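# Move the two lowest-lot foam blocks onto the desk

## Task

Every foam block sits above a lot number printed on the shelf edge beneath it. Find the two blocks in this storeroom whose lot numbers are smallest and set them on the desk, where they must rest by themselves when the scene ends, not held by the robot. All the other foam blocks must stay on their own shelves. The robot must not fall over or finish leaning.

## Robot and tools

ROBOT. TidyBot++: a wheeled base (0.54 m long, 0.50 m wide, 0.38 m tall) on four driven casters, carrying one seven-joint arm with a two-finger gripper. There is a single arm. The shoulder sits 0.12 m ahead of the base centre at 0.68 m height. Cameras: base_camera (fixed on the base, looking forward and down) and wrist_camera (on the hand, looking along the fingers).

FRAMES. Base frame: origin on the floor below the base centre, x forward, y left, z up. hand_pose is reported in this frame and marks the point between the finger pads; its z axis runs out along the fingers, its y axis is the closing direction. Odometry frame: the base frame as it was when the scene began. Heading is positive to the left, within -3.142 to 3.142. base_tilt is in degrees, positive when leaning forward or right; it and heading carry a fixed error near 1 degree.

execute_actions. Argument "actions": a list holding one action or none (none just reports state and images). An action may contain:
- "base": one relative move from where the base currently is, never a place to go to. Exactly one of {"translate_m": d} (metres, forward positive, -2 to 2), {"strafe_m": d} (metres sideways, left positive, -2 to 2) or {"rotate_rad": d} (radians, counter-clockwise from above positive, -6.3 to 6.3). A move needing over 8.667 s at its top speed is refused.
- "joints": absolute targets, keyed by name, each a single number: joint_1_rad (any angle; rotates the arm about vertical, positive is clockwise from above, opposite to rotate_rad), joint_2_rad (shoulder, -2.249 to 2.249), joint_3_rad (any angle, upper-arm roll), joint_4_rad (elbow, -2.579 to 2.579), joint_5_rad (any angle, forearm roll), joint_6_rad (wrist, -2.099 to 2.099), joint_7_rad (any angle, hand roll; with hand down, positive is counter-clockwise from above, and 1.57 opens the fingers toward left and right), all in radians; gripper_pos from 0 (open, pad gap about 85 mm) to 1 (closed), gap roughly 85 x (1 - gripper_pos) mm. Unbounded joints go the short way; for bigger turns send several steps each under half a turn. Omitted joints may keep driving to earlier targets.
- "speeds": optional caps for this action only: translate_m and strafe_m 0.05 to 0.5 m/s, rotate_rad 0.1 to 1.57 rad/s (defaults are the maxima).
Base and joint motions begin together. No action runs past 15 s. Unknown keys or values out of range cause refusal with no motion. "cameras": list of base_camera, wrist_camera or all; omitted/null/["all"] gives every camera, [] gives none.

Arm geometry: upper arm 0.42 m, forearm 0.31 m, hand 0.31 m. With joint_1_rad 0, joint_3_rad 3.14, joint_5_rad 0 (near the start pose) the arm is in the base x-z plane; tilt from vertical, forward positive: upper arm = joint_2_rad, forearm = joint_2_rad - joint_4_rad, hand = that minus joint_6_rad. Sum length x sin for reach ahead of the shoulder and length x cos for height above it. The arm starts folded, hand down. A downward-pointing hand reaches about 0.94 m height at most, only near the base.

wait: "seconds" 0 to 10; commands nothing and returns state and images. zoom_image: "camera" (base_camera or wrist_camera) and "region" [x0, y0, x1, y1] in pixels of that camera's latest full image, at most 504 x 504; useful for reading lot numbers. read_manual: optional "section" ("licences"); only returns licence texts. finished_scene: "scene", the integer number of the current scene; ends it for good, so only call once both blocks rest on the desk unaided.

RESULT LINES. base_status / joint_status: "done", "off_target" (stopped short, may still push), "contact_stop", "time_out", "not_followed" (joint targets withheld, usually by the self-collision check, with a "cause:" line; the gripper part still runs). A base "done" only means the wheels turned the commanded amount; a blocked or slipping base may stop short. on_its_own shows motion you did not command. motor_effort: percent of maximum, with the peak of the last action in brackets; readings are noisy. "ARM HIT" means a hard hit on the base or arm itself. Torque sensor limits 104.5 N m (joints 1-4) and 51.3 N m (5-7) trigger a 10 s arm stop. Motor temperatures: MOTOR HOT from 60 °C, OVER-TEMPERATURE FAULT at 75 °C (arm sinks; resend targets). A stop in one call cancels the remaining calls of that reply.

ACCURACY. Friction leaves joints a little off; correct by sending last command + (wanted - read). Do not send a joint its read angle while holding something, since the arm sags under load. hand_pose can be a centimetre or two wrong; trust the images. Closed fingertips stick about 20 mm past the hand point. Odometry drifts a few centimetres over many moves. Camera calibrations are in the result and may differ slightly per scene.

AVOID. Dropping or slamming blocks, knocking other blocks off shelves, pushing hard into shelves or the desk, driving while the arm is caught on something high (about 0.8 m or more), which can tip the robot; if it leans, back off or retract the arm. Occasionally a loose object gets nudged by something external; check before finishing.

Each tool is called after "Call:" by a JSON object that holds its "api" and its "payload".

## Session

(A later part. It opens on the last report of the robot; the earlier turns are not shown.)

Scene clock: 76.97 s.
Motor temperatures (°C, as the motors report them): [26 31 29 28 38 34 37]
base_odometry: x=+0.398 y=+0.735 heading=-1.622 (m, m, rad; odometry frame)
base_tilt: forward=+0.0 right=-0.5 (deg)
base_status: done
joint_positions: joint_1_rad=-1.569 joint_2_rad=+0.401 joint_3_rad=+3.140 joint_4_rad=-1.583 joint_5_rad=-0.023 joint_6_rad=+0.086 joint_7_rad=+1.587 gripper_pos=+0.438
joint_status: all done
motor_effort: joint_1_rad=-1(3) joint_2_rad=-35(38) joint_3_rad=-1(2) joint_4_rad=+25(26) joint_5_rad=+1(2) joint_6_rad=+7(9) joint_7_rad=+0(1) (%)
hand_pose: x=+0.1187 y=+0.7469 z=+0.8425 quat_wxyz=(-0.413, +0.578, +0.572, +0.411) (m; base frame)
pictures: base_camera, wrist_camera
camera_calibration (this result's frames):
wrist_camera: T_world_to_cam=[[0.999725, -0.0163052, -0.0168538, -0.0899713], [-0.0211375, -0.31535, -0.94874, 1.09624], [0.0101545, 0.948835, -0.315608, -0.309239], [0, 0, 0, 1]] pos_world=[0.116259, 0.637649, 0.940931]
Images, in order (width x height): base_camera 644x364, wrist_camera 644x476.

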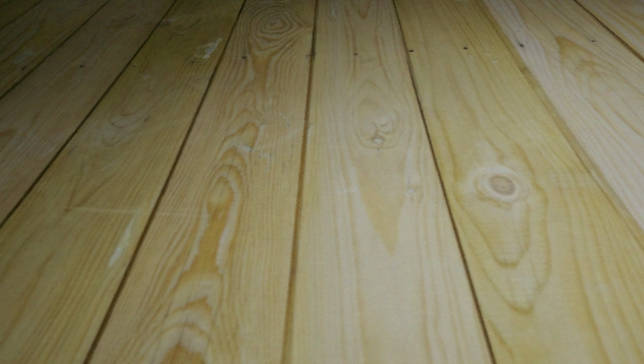

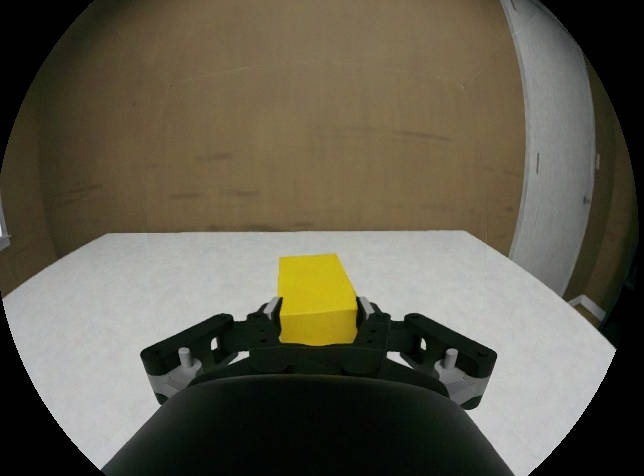

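Call:
{"api": "execute_actions", "payload": {"actions": [{"joints":{"joint_4_rad":-1.86,"joint_6_rad":0.37}}], "cameras": ["wrist_camera"]}}

Call:
{"api": "execute_actions", "payload": {"actions": [{"joints":{"joint_4_rad":-1.89}}], "cameras": []}}

Scene clock: 78.53 s.
Motor temperatures (°C, as the motors report them): [26 31 29 28 38 34 37]
base_odometry: x=+0.398 y=+0.735 heading=-1.622 (m, m, rad; odometry frame)
base_tilt: forward=+0.0 right=-0.6 (deg)
base_status: not commanded
joint_positions: joint_1_rad=-1.569 joint_2_rad=+0.401 joint_3_rad=+3.140 joint_4_rad=-1.844 joint_5_rad=-0.023 joint_6_rad=+0.335 joint_7_rad=+1.587 gripper_pos=+0.438
joint_status: all done
motor_effort: joint_1_rad=-1(1) joint_2_rad=-32(35) joint_3_rad=-1(1) joint_4_rad=+23(25) joint_5_rad=+1(1) joint_6_rad=+7(8) joint_7_rad=+0(0) (%)
hand_pose: x=+0.1204 y=+0.7032 z=+0.7687 quat_wxyz=(-0.407, +0.581, +0.574, +0.409) (m; base frame)
pictures: wrist_camera
camera_calibration (this result's frames):
wrist_camera: T_world_to_cam=[[0.999678, -0.0214161, -0.0136402, -0.0924834], [-0.0198996, -0.327155, -0.944761, 1.01755], [0.0157706, 0.944728, -0.327476, -0.27972], [0, 0, 0, 1]] pos_world=[0.117114, 0.595175, 0.868476]
Images, in order (width x height): wrist_camera 644x476.

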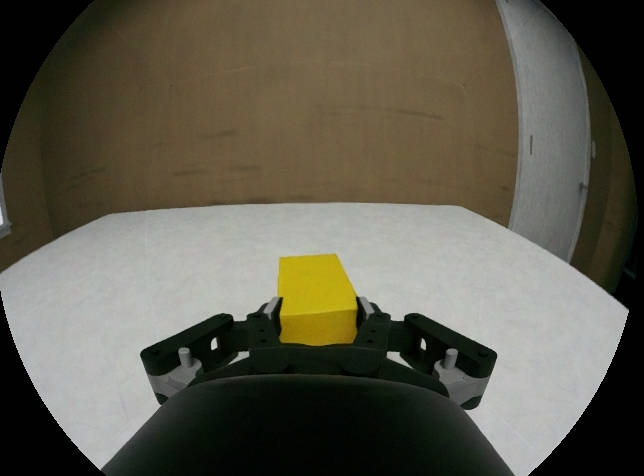

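Scene clock: 79.17 s.
Motor temperatures (°C, as the motors report them): [26 31 29 28 38 34 37]
base_odometry: x=+0.398 y=+0.735 heading=-1.622 (m, m, rad; odometry frame)
base_tilt: forward=+0.0 right=-0.6 (deg)
base_status: not commanded
joint_positions: joint_1_rad=-1.569 joint_2_rad=+0.399 joint_3_rad=+3.140 joint_4_rad=-1.861 joint_5_rad=-0.023 joint_6_rad=+0.345 joint_7_rad=+1.587 gripper_pos=+0.438
joint_status: all done
motor_effort: joint_1_rad=-1(1) joint_2_rad=-30(32) joint_3_rad=-1(1) joint_4_rad=+21(22) joint_5_rad=+0(1) joint_6_rad=+6(7) joint_7_rad=+1(1) (%)
hand_pose: x=+0.1205 y=+0.6989 z=+0.7645 quat_wxyz=(-0.406, +0.582, +0.575, +0.408) (m; base frame)
pictures: none
No camera images: the call's "cameras" was empty. Leave "cameras" out to get every camera's image.

Call:
{"api": "execute_actions", "payload": {"actions": [{"joints":{"gripper_pos":0}}], "cameras": []}}

Call:
{"api": "execute_actions", "payload": {"actions": [{"joints":{"joint_4_rad":-1.2}}], "cameras": []}}

Call:
{"api": "execute_actions", "payload": {"actions": [{"base":{"translate_m":0.9},"joints":{"joint_1_rad":0,"joint_5_rad":-1.3,"joint_6_rad":-1.59,"joint_7_rad":0}}], "cameras": []}}

Call:
{"api": "execute_actions", "payload": {"actions": [{"base":{"strafe_m":0.14},"joints":{"joint_2_rad":1.26,"joint_4_rad":-0.3}}]}}

Call:
{"api": "execute_actions", "payload": {"actions": [{"base":{"translate_m":0.45},"speeds":{"translate_m":0.25}}]}}

Scene clock: 80.67 s.
Motor temperatures (°C, as the motors report them): [26 31 29 28 38 34 37]
base_odometry: x=+0.398 y=+0.735 heading=-1.622 (m, m, rad; odometry frame)
base_tilt: forward=-0.1 right=-0.6 (deg)
base_status: not commanded
joint_positions: joint_1_rad=-1.569 joint_2_rad=+0.399 joint_3_rad=+3.140 joint_4_rad=-1.866 joint_5_rad=-0.023 joint_6_rad=+0.345 joint_7_rad=+1.587 gripper_pos=+0.000
joint_status: all done
motor_effort: joint_1_rad=-1(1) joint_2_rad=-33(32) joint_3_rad=-1(1) joint_4_rad=+21(22) joint_5_rad=+1(2) joint_6_rad=+7(8) joint_7_rad=+0(0) (%)
hand_pose: x=+0.1205 y=+0.6974 z=+0.7618 quat_wxyz=(-0.404, +0.583, +0.576, +0.407) (m; base frame)
pictures: none
No camera images: the call's "cameras" was empty. Leave "cameras" out to get every camera's image.

Scene clock: 82.60 s.
Motor temperatures (°C, as the motors report them): [26 31 29 29 38 34 37]
base_odometry: x=+0.398 y=+0.735 heading=-1.622 (m, m, rad; odometry frame)
base_tilt: forward=+0.0 right=-0.5 (deg)
base_status: not commanded
joint_positions: joint_1_rad=-1.569 joint_2_rad=+0.398 joint_3_rad=+3.140 joint_4_rad=-1.218 joint_5_rad=-0.023 joint_6_rad=+0.345 joint_7_rad=+1.587 gripper_pos=+0.000
joint_status: all done
motor_effort: joint_1_rad=-1(1) joint_2_rad=-35(36) joint_3_rad=-1(1) joint_4_rad=+26(26) joint_5_rad=+0(1) joint_6_rad=+7(8) joint_7_rad=+0(0) (%)
hand_pose: x=+0.1208 y=+0.7747 z=+1.1469 quat_wxyz=(-0.569, +0.424, +0.416, +0.569) (m; base frame)
pictures: none
No camera images: the call's "cameras" was empty. Leave "cameras" out to get every camera's image.

Scene clock: 85.77 s.
Motor temperatures (°C, as the motors report them): [26 31 29 29 38 34 37]
base_odometry: x=+0.352 y=-0.164 heading=-1.622 (m, m, rad; odometry frame)
base_tilt: forward=+0.0 right=-0.5 (deg)
base_status: done
joint_positions: joint_1_rad=-0.005 joint_2_rad=+0.401 joint_3_rad=+3.137 joint_4_rad=-1.217 joint_5_rad=-1.273 joint_6_rad=-1.557 joint_7_rad=+0.035 gripper_pos=+0.000
joint_status: all done
motor_effort: joint_1_rad=-1(4) joint_2_rad=-31(37) joint_3_rad=-3(5) joint_4_rad=+20(27) joint_5_rad=-8(8) joint_6_rad=-1(7) joint_7_rad=+1(0) (%)
hand_pose: x=+0.5947 y=+0.3023 z=+0.9638 quat_wxyz=(-0.417, +0.568, -0.569, -0.425) (m; base frame)
pictures: none
No camera images: the call's "cameras" was empty. Leave "cameras" out to get every camera's image.

Scene clock: 87.97 s.
Motor temperatures (°C, as the motors report them): [26 31 29 29 38 34 37]
base_odometry: x=+0.492 y=-0.171 heading=-1.622 (m, m, rad; odometry frame)
base_tilt: forward=+0.1 right=-0.5 (deg)
base_status: done
joint_positions: joint_1_rad=-0.005 joint_2_rad=+1.256 joint_3_rad=+3.137 joint_4_rad=-0.325 joint_5_rad=-1.274 joint_6_rad=-1.559 joint_7_rad=+0.035 gripper_pos=+0.000
joint_status: all done
motor_effort: joint_1_rad=-1(3) joint_2_rad=-50(52) joint_3_rad=-7(7) joint_4_rad=+20(21) joint_5_rad=-7(8) joint_6_rad=+0(1) joint_7_rad=+0(0) (%)
hand_pose: x=+0.8343 y=+0.3032 z=+0.7194 quat_wxyz=(-0.428, +0.575, -0.560, -0.415) (m; base frame)
pictures: base_camera, wrist_camera
camera_calibration (this result's frames):
wrist_camera: T_world_to_cam=[[-0.999896, -0.00858475, -0.0115795, 0.847506], [-0.0135989, 0.295391, 0.95528, -0.706618], [-0.00478038, 0.955338, -0.295477, 0.0616299], [0, 0, 0, 1]] pos_world=[0.838103, 0.157127, 0.703042]
Images, in order (width x height): base_camera 644x364, wrist_camera 644x476.

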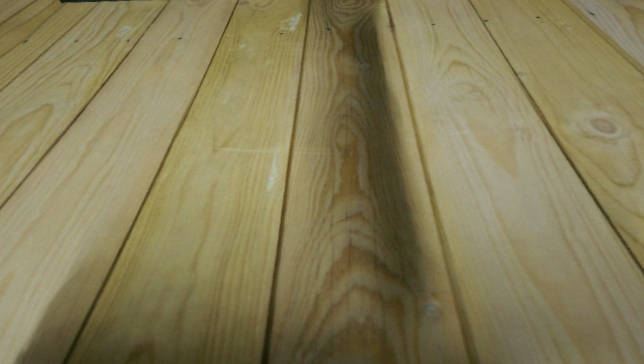

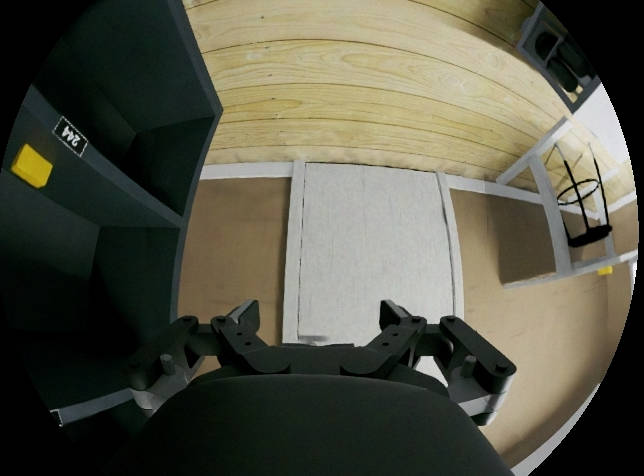

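Scene clock: 90.60 s.
Motor temperatures (°C, as the motors report them): [26 31 29 29 38 34 37]
base_odometry: x=+0.470 y=-0.621 heading=-1.621 (m, m, rad; odometry frame)
base_tilt: forward=+0.1 right=-0.6 (deg)
base_status: done
joint_positions: joint_1_rad=-0.005 joint_2_rad=+1.256 joint_3_rad=+3.137 joint_4_rad=-0.323 joint_5_rad=-1.275 joint_6_rad=-1.560 joint_7_rad=+0.035 gripper_pos=+0.000
joint_status: not commanded
motor_effort: joint_1_rad=-1(0) joint_2_rad=-50(52) joint_3_rad=-7(7) joint_4_rad=+20(21) joint_5_rad=-8(9) joint_6_rad=-1(1) joint_7_rad=+0(0) (%)
hand_pose: x=+0.8340 y=+0.3033 z=+0.7201 quat_wxyz=(-0.428, +0.575, -0.560, -0.415) (m; base frame)
pictures: base_camera, wrist_camera
camera_calibration (this result's frames):
wrist_camera: T_world_to_cam=[[-0.999866, -0.0101325, -0.0128807, 0.848559], [-0.0152971, 0.295011, 0.955372, -0.70579], [-0.00588039, 0.95544, -0.295126, 0.0624238], [0, 0, 0, 1]] pos_world=[0.838015, 0.157171, 0.703645]
Images, in order (width x height): base_camera 644x364, wrist_camera 644x476.

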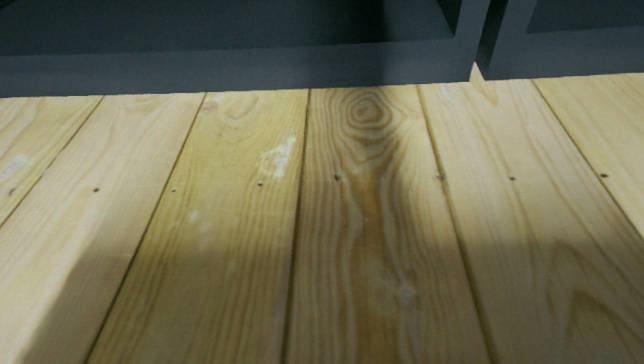

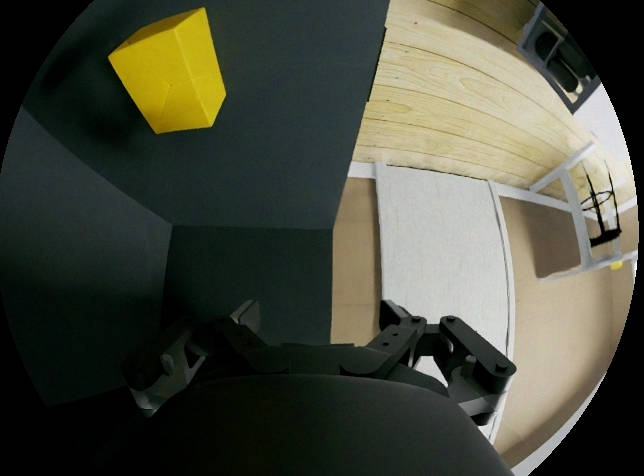

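Call:
{"api": "execute_actions", "payload": {"actions": [{"base":{"translate_m":0.1},"joints":{"joint_5_rad":-1.1}}], "cameras": ["wrist_camera"]}}

Scene clock: 92.03 s.
Motor temperatures (°C, as the motors report them): [26 31 29 29 38 34 37]
base_odometry: x=+0.465 y=-0.721 heading=-1.621 (m, m, rad; odometry frame)
base_tilt: forward=-0.1 right=-0.5 (deg)
base_status: done
joint_positions: joint_1_rad=-0.003 joint_2_rad=+1.259 joint_3_rad=+3.137 joint_4_rad=-0.320 joint_5_rad=-1.109 joint_6_rad=-1.561 joint_7_rad=+0.035 gripper_pos=+0.000
joint_status: all done
motor_effort: joint_1_rad=+0(2) joint_2_rad=-52(52) joint_3_rad=-6(8) joint_4_rad=+21(21) joint_5_rad=-8(8) joint_6_rad=-1(1) joint_7_rad=+0(1) (%)
hand_pose: x=+0.8346 y=+0.2830 z=+0.6707 quat_wxyz=(-0.379, +0.609, -0.592, -0.367) (m; base frame)
pictures: wrist_camera
camera_calibration (this result's frames):
wrist_camera: T_world_to_cam=[[-0.999857, -0.0119872, -0.0118936, 0.848168], [-0.0160095, 0.448881, 0.893448, -0.654057], [-0.00537116, 0.893511, -0.449009, 0.187562], [0, 0, 0, 1]] pos_world=[0.838583, 0.136173, 0.678671]
Images, in order (width x height): wrist_camera 644x476.

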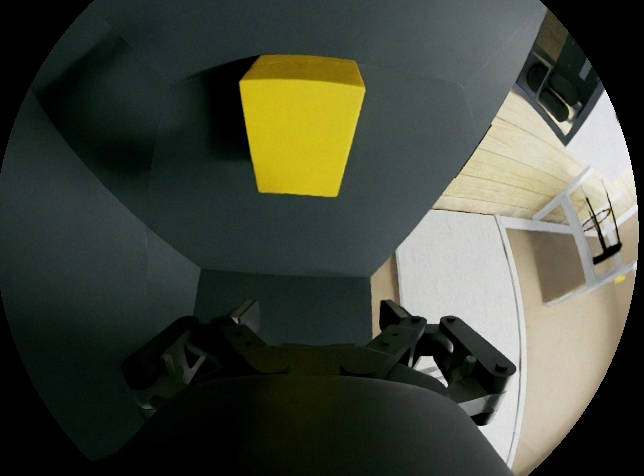

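Call:
{"api": "execute_actions", "payload": {"actions": [{"base":{"translate_m":0.01},"joints":{"joint_5_rad":-0.74}}], "cameras": ["wrist_camera"]}}

Call:
{"api": "execute_actions", "payload": {"actions": [{"joints":{"gripper_pos":1}}], "cameras": []}}

Call:
{"api": "execute_actions", "payload": {"actions": [{"joints":{"joint_5_rad":-1.3}}], "cameras": []}}

Call:
{"api": "execute_actions", "payload": {"actions": [{"base":{"translate_m":-0.5}}], "cameras": ["wrist_camera"]}}

Call:
{"api": "execute_actions", "payload": {"actions": [{"base":{"strafe_m":-0.14},"joints":{"joint_2_rad":0.4,"joint_4_rad":-1.1}}], "cameras": []}}

Call:
{"api": "execute_actions", "payload": {"actions": [{"base":{"translate_m":-0.72},"joints":{"joint_1_rad":-1.57,"joint_5_rad":0,"joint_6_rad":-0.6,"joint_7_rad":-1.57}}], "cameras": []}}

Call:
{"api": "execute_actions", "payload": {"actions": [{"joints":{"joint_4_rad":-1.37}}], "cameras": ["wrist_camera"]}}

Scene clock: 93.13 s.
Motor temperatures (°C, as the motors report them): [26 31 29 29 38 34 37]
base_odometry: x=+0.464 y=-0.731 heading=-1.621 (m, m, rad; odometry frame)
base_tilt: forward=+0.1 right=-0.5 (deg)
base_status: done
joint_positions: joint_1_rad=+0.001 joint_2_rad=+1.262 joint_3_rad=+3.137 joint_4_rad=-0.317 joint_5_rad=-0.742 joint_6_rad=-1.561 joint_7_rad=+0.035 gripper_pos=+0.000
joint_status: all done
motor_effort: joint_1_rad=-1(2) joint_2_rad=-50(52) joint_3_rad=-5(7) joint_4_rad=+20(21) joint_5_rad=-5(6) joint_6_rad=+0(2) joint_7_rad=+0(0) (%)
hand_pose: x=+0.8353 y=+0.2119 z=+0.5789 quat_wxyz=(-0.263, +0.668, -0.649, -0.252) (m; base frame)
pictures: wrist_camera
camera_calibration (this result's frames):
wrist_camera: T_world_to_cam=[[-0.999867, -0.0142686, -0.00790398, 0.845195], [-0.0158725, 0.739431, 0.673045, -0.474159], [-0.00375899, 0.673081, -0.739559, 0.423424], [0, 0, 0, 1]] pos_world=[0.839148, 0.077669, 0.638958]
Images, in order (width x height): wrist_camera 644x476.

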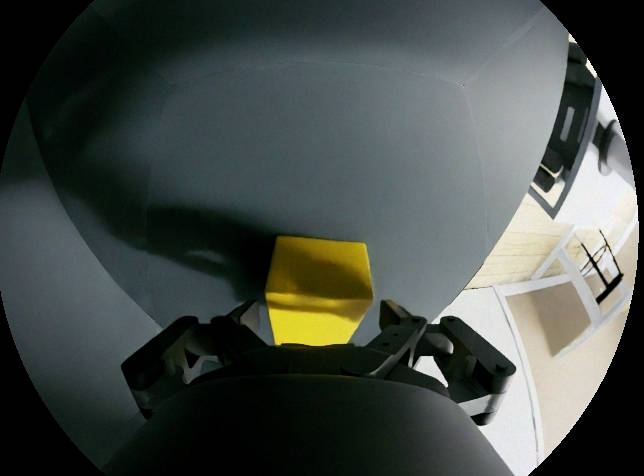

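Scene clock: 94.23 s.
Motor temperatures (°C, as the motors report them): [26 31 29 29 38 34 37]
base_odometry: x=+0.464 y=-0.731 heading=-1.621 (m, m, rad; odometry frame)
base_tilt: forward=+0.0 right=-0.5 (deg)
base_status: not commanded
joint_positions: joint_1_rad=+0.002 joint_2_rad=+1.259 joint_3_rad=+3.137 joint_4_rad=-0.316 joint_5_rad=-0.742 joint_6_rad=-1.561 joint_7_rad=+0.035 gripper_pos=+0.391
joint_status: gripper_pos off_target (ended at +0.391, target +1.000)
motor_effort: joint_1_rad=-1(4) joint_2_rad=-51(52) joint_3_rad=-7(6) joint_4_rad=+20(21) joint_5_rad=-6(6) joint_6_rad=-1(0) joint_7_rad=+0(0) (%)
hand_pose: x=+0.8358 y=+0.2116 z=+0.5807 quat_wxyz=(-0.264, +0.668, -0.649, -0.251) (m; base frame)
pictures: none
No camera images: the call's "cameras" was empty. Leave "cameras" out to get every camera's image.

Scene clock: 95.23 s.
Motor temperatures (°C, as the motors report them): [26 31 29 29 38 34 37]
base_odometry: x=+0.464 y=-0.731 heading=-1.621 (m, m, rad; odometry frame)
base_tilt: forward=+0.0 right=-0.5 (deg)
base_status: not commanded
joint_positions: joint_1_rad=+0.001 joint_2_rad=+1.260 joint_3_rad=+3.137 joint_4_rad=-0.316 joint_5_rad=-1.297 joint_6_rad=-1.561 joint_7_rad=+0.035 gripper_pos=+0.391
joint_status: all done
motor_effort: joint_1_rad=-1(4) joint_2_rad=-51(53) joint_3_rad=-8(8) joint_4_rad=+20(21) joint_5_rad=-8(8) joint_6_rad=-1(1) joint_7_rad=+0(0) (%)
hand_pose: x=+0.8365 y=+0.3006 z=+0.7265 quat_wxyz=(-0.437, +0.570, -0.556, -0.419) (m; base frame)
pictures: none
No camera images: the call's "cameras" was empty. Leave "cameras" out to get every camera's image.

Scene clock: 97.73 s.
Motor temperatures (°C, as the motors report them): [26 32 29 29 38 34 37]
base_odometry: x=+0.489 y=-0.232 heading=-1.621 (m, m, rad; odometry frame)
base_tilt: forward=+0.0 right=-0.6 (deg)
base_status: done
joint_positions: joint_1_rad=+0.001 joint_2_rad=+1.260 joint_3_rad=+3.137 joint_4_rad=-0.316 joint_5_rad=-1.297 joint_6_rad=-1.562 joint_7_rad=+0.035 gripper_pos=+0.391
joint_status: not commanded
motor_effort: joint_1_rad=-1(4) joint_2_rad=-51(54) joint_3_rad=-8(8) joint_4_rad=+20(22) joint_5_rad=-8(9) joint_6_rad=+0(0) joint_7_rad=+1(0) (%)
hand_pose: x=+0.8361 y=+0.3010 z=+0.7261 quat_wxyz=(-0.436, +0.570, -0.556, -0.420) (m; base frame)
pictures: wrist_camera
camera_calibration (this result's frames):
wrist_camera: T_world_to_cam=[[-0.999862, -0.00527949, -0.0157217, 0.851343], [-0.0165665, 0.273769, 0.961653, -0.707967], [-0.000772927, 0.961781, -0.273819, 0.0447704], [0, 0, 0, 1]] pos_world=[0.839532, 0.155255, 0.706462]
Images, in order (width x height): wrist_camera 644x476.

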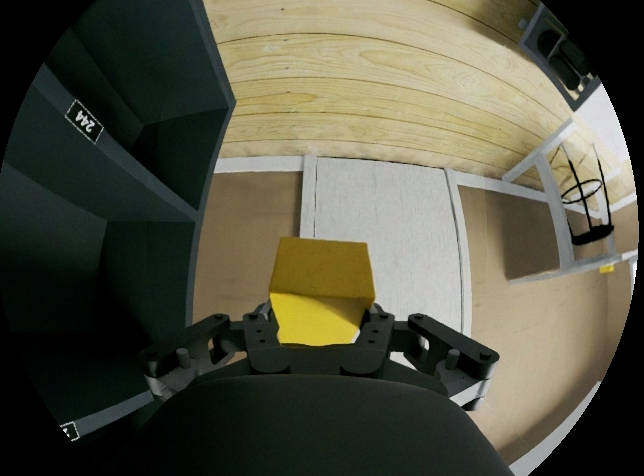

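Scene clock: 99.87 s.
Motor temperatures (°C, as the motors report them): [26 32 29 29 38 34 37]
base_odometry: x=+0.349 y=-0.224 heading=-1.621 (m, m, rad; odometry frame)
base_tilt: forward=-0.1 right=-0.5 (deg)
base_status: done
joint_positions: joint_1_rad=+0.003 joint_2_rad=+0.408 joint_3_rad=+3.137 joint_4_rad=-1.078 joint_5_rad=-1.297 joint_6_rad=-1.562 joint_7_rad=+0.035 gripper_pos=+0.391
joint_status: all done
motor_effort: joint_1_rad=-1(5) joint_2_rad=-32(54) joint_3_rad=-3(8) joint_4_rad=+21(22) joint_5_rad=-8(9) joint_6_rad=+0(1) joint_7_rad=+0(0) (%)
hand_pose: x=+0.6087 y=+0.3006 z=+1.0120 quat_wxyz=(-0.461, +0.589, -0.536, -0.393) (m; base frame)
pictures: none
No camera images: the call's "cameras" was empty. Leave "cameras" out to get every camera's image.

Scene clock: 102.87 s.
Motor temperatures (°C, as the motors report them): [26 32 29 29 38 34 37]
base_odometry: x=+0.385 y=+0.495 heading=-1.621 (m, m, rad; odometry frame)
base_tilt: forward=+0.0 right=-0.6 (deg)
base_status: done
joint_positions: joint_1_rad=-1.570 joint_2_rad=+0.408 joint_3_rad=+3.137 joint_4_rad=-1.079 joint_5_rad=-0.029 joint_6_rad=-0.634 joint_7_rad=-1.535 gripper_pos=+0.391
joint_status: all done
motor_effort: joint_1_rad=-1(4) joint_2_rad=-36(36) joint_3_rad=-1(5) joint_4_rad=+26(26) joint_5_rad=+1(9) joint_6_rad=+6(7) joint_7_rad=+0(1) (%)
hand_pose: x=+0.1105 y=+0.7455 z=+0.9314 quat_wxyz=(-0.341, +0.624, -0.610, -0.349) (m; base frame)
pictures: none
No camera images: the call's "cameras" was empty. Leave "cameras" out to get every camera's image.

Scene clock: 104.20 s.
Motor temperatures (°C, as the motors report them): [26 32 29 29 38 34 37]
base_odometry: x=+0.385 y=+0.495 heading=-1.621 (m, m, rad; odometry frame)
base_tilt: forward=-0.1 right=-0.5 (deg)
base_status: not commanded
joint_positions: joint_1_rad=-1.570 joint_2_rad=+0.408 joint_3_rad=+3.137 joint_4_rad=-1.356 joint_5_rad=-0.029 joint_6_rad=-0.633 joint_7_rad=-1.535 gripper_pos=+0.391
joint_status: all done
motor_effort: joint_1_rad=-1(0) joint_2_rad=-34(36) joint_3_rad=-1(1) joint_4_rad=+24(26) joint_5_rad=+0(1) joint_6_rad=+5(7) joint_7_rad=+0(0) (%)
hand_pose: x=+0.1105 y=+0.6863 z=+0.7791 quat_wxyz=(-0.252, +0.666, -0.651, -0.262) (m; base frame)
pictures: wrist_camera
camera_calibration (this result's frames):
wrist_camera: T_world_to_cam=[[-0.999606, -0.0190035, 0.0206374, 0.109751], [-0.000173094, 0.739791, 0.672837, -0.973014], [-0.0280536, 0.672569, -0.739503, 0.252403], [0, 0, 0, 1]] pos_world=[0.11662, 0.552154, 0.839068]
Images, in order (width x height): wrist_camera 644x476.

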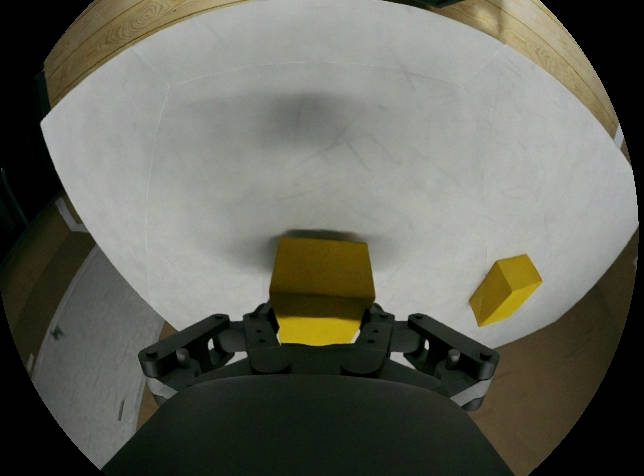

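Call:
{"api": "execute_actions", "payload": {"actions": [{"joints":{"joint_4_rad":-1.39}}], "cameras": []}}

Call:
{"api": "execute_actions", "payload": {"actions": [{"joints":{"gripper_pos":0}}], "cameras": []}}

Call:
{"api": "execute_actions", "payload": {"actions": [{"joints":{"joint_4_rad":-1.15}}], "cameras": []}}

Call:
{"api": "finished_scene", "payload": {"scene": 2}}

Scene clock: 104.97 s.
Motor temperatures (°C, as the motors report them): [26 32 29 29 38 34 37]
base_odometry: x=+0.385 y=+0.495 heading=-1.621 (m, m, rad; odometry frame)
base_tilt: forward=+0.0 right=-0.6 (deg)
base_status: not commanded
joint_positions: joint_1_rad=-1.570 joint_2_rad=+0.408 joint_3_rad=+3.137 joint_4_rad=-1.373 joint_5_rad=-0.029 joint_6_rad=-0.633 joint_7_rad=-1.535 gripper_pos=+0.391
joint_status: all done
motor_effort: joint_1_rad=-1(1) joint_2_rad=-33(35) joint_3_rad=-1(1) joint_4_rad=+24(26) joint_5_rad=+0(0) joint_6_rad=+5(5) joint_7_rad=+0(0) (%)
hand_pose: x=+0.1105 y=+0.6814 z=+0.7705 quat_wxyz=(-0.247, +0.668, -0.654, -0.257) (m; base frame)
pictures: none
No camera images: the call's "cameras" was empty. Leave "cameras" out to get every camera's image.

Scene clock: 106.07 s.
Motor temperatures (°C, as the motors report them): [26 32 29 29 38 34 37]
base_odometry: x=+0.385 y=+0.495 heading=-1.621 (m, m, rad; odometry frame)
base_tilt: forward=+0.0 right=-0.5 (deg)
base_status: not commanded
joint_positions: joint_1_rad=-1.570 joint_2_rad=+0.408 joint_3_rad=+3.137 joint_4_rad=-1.373 joint_5_rad=-0.029 joint_6_rad=-0.633 joint_7_rad=-1.535 gripper_pos=+0.000
joint_status: all done
motor_effort: joint_1_rad=-1(1) joint_2_rad=-34(35) joint_3_rad=+0(1) joint_4_rad=+24(24) joint_5_rad=+1(1) joint_6_rad=+5(5) joint_7_rad=+0(1) (%)
hand_pose: x=+0.1105 y=+0.6814 z=+0.7705 quat_wxyz=(-0.247, +0.668, -0.654, -0.257) (m; base frame)
pictures: none
No camera images: the call's "cameras" was empty. Leave "cameras" out to get every camera's image.

Scene clock: 107.33 s.
Motor temperatures (°C, as the motors report them): [26 32 29 29 38 34 37]
base_odometry: x=+0.385 y=+0.495 heading=-1.621 (m, m, rad; odometry frame)
base_tilt: forward=+0.0 right=-0.6 (deg)
base_status: not commanded
joint_positions: joint_1_rad=-1.570 joint_2_rad=+0.403 joint_3_rad=+3.137 joint_4_rad=-1.165 joint_5_rad=-0.029 joint_6_rad=-0.630 joint_7_rad=-1.535 gripper_pos=+0.000
joint_status: all done
motor_effort: joint_1_rad=+0(1) joint_2_rad=-34(35) joint_3_rad=-1(1) joint_4_rad=+25(26) joint_5_rad=+0(1) joint_6_rad=+6(6) joint_7_rad=+0(0) (%)
hand_pose: x=+0.1105 y=+0.7313 z=+0.8872 quat_wxyz=(-0.317, +0.637, -0.622, -0.326) (m; base frame)
pictures: none
No camera images: the call's "cameras" was empty. Leave "cameras" out to get every camera's image.

The scene is finished: the task was done.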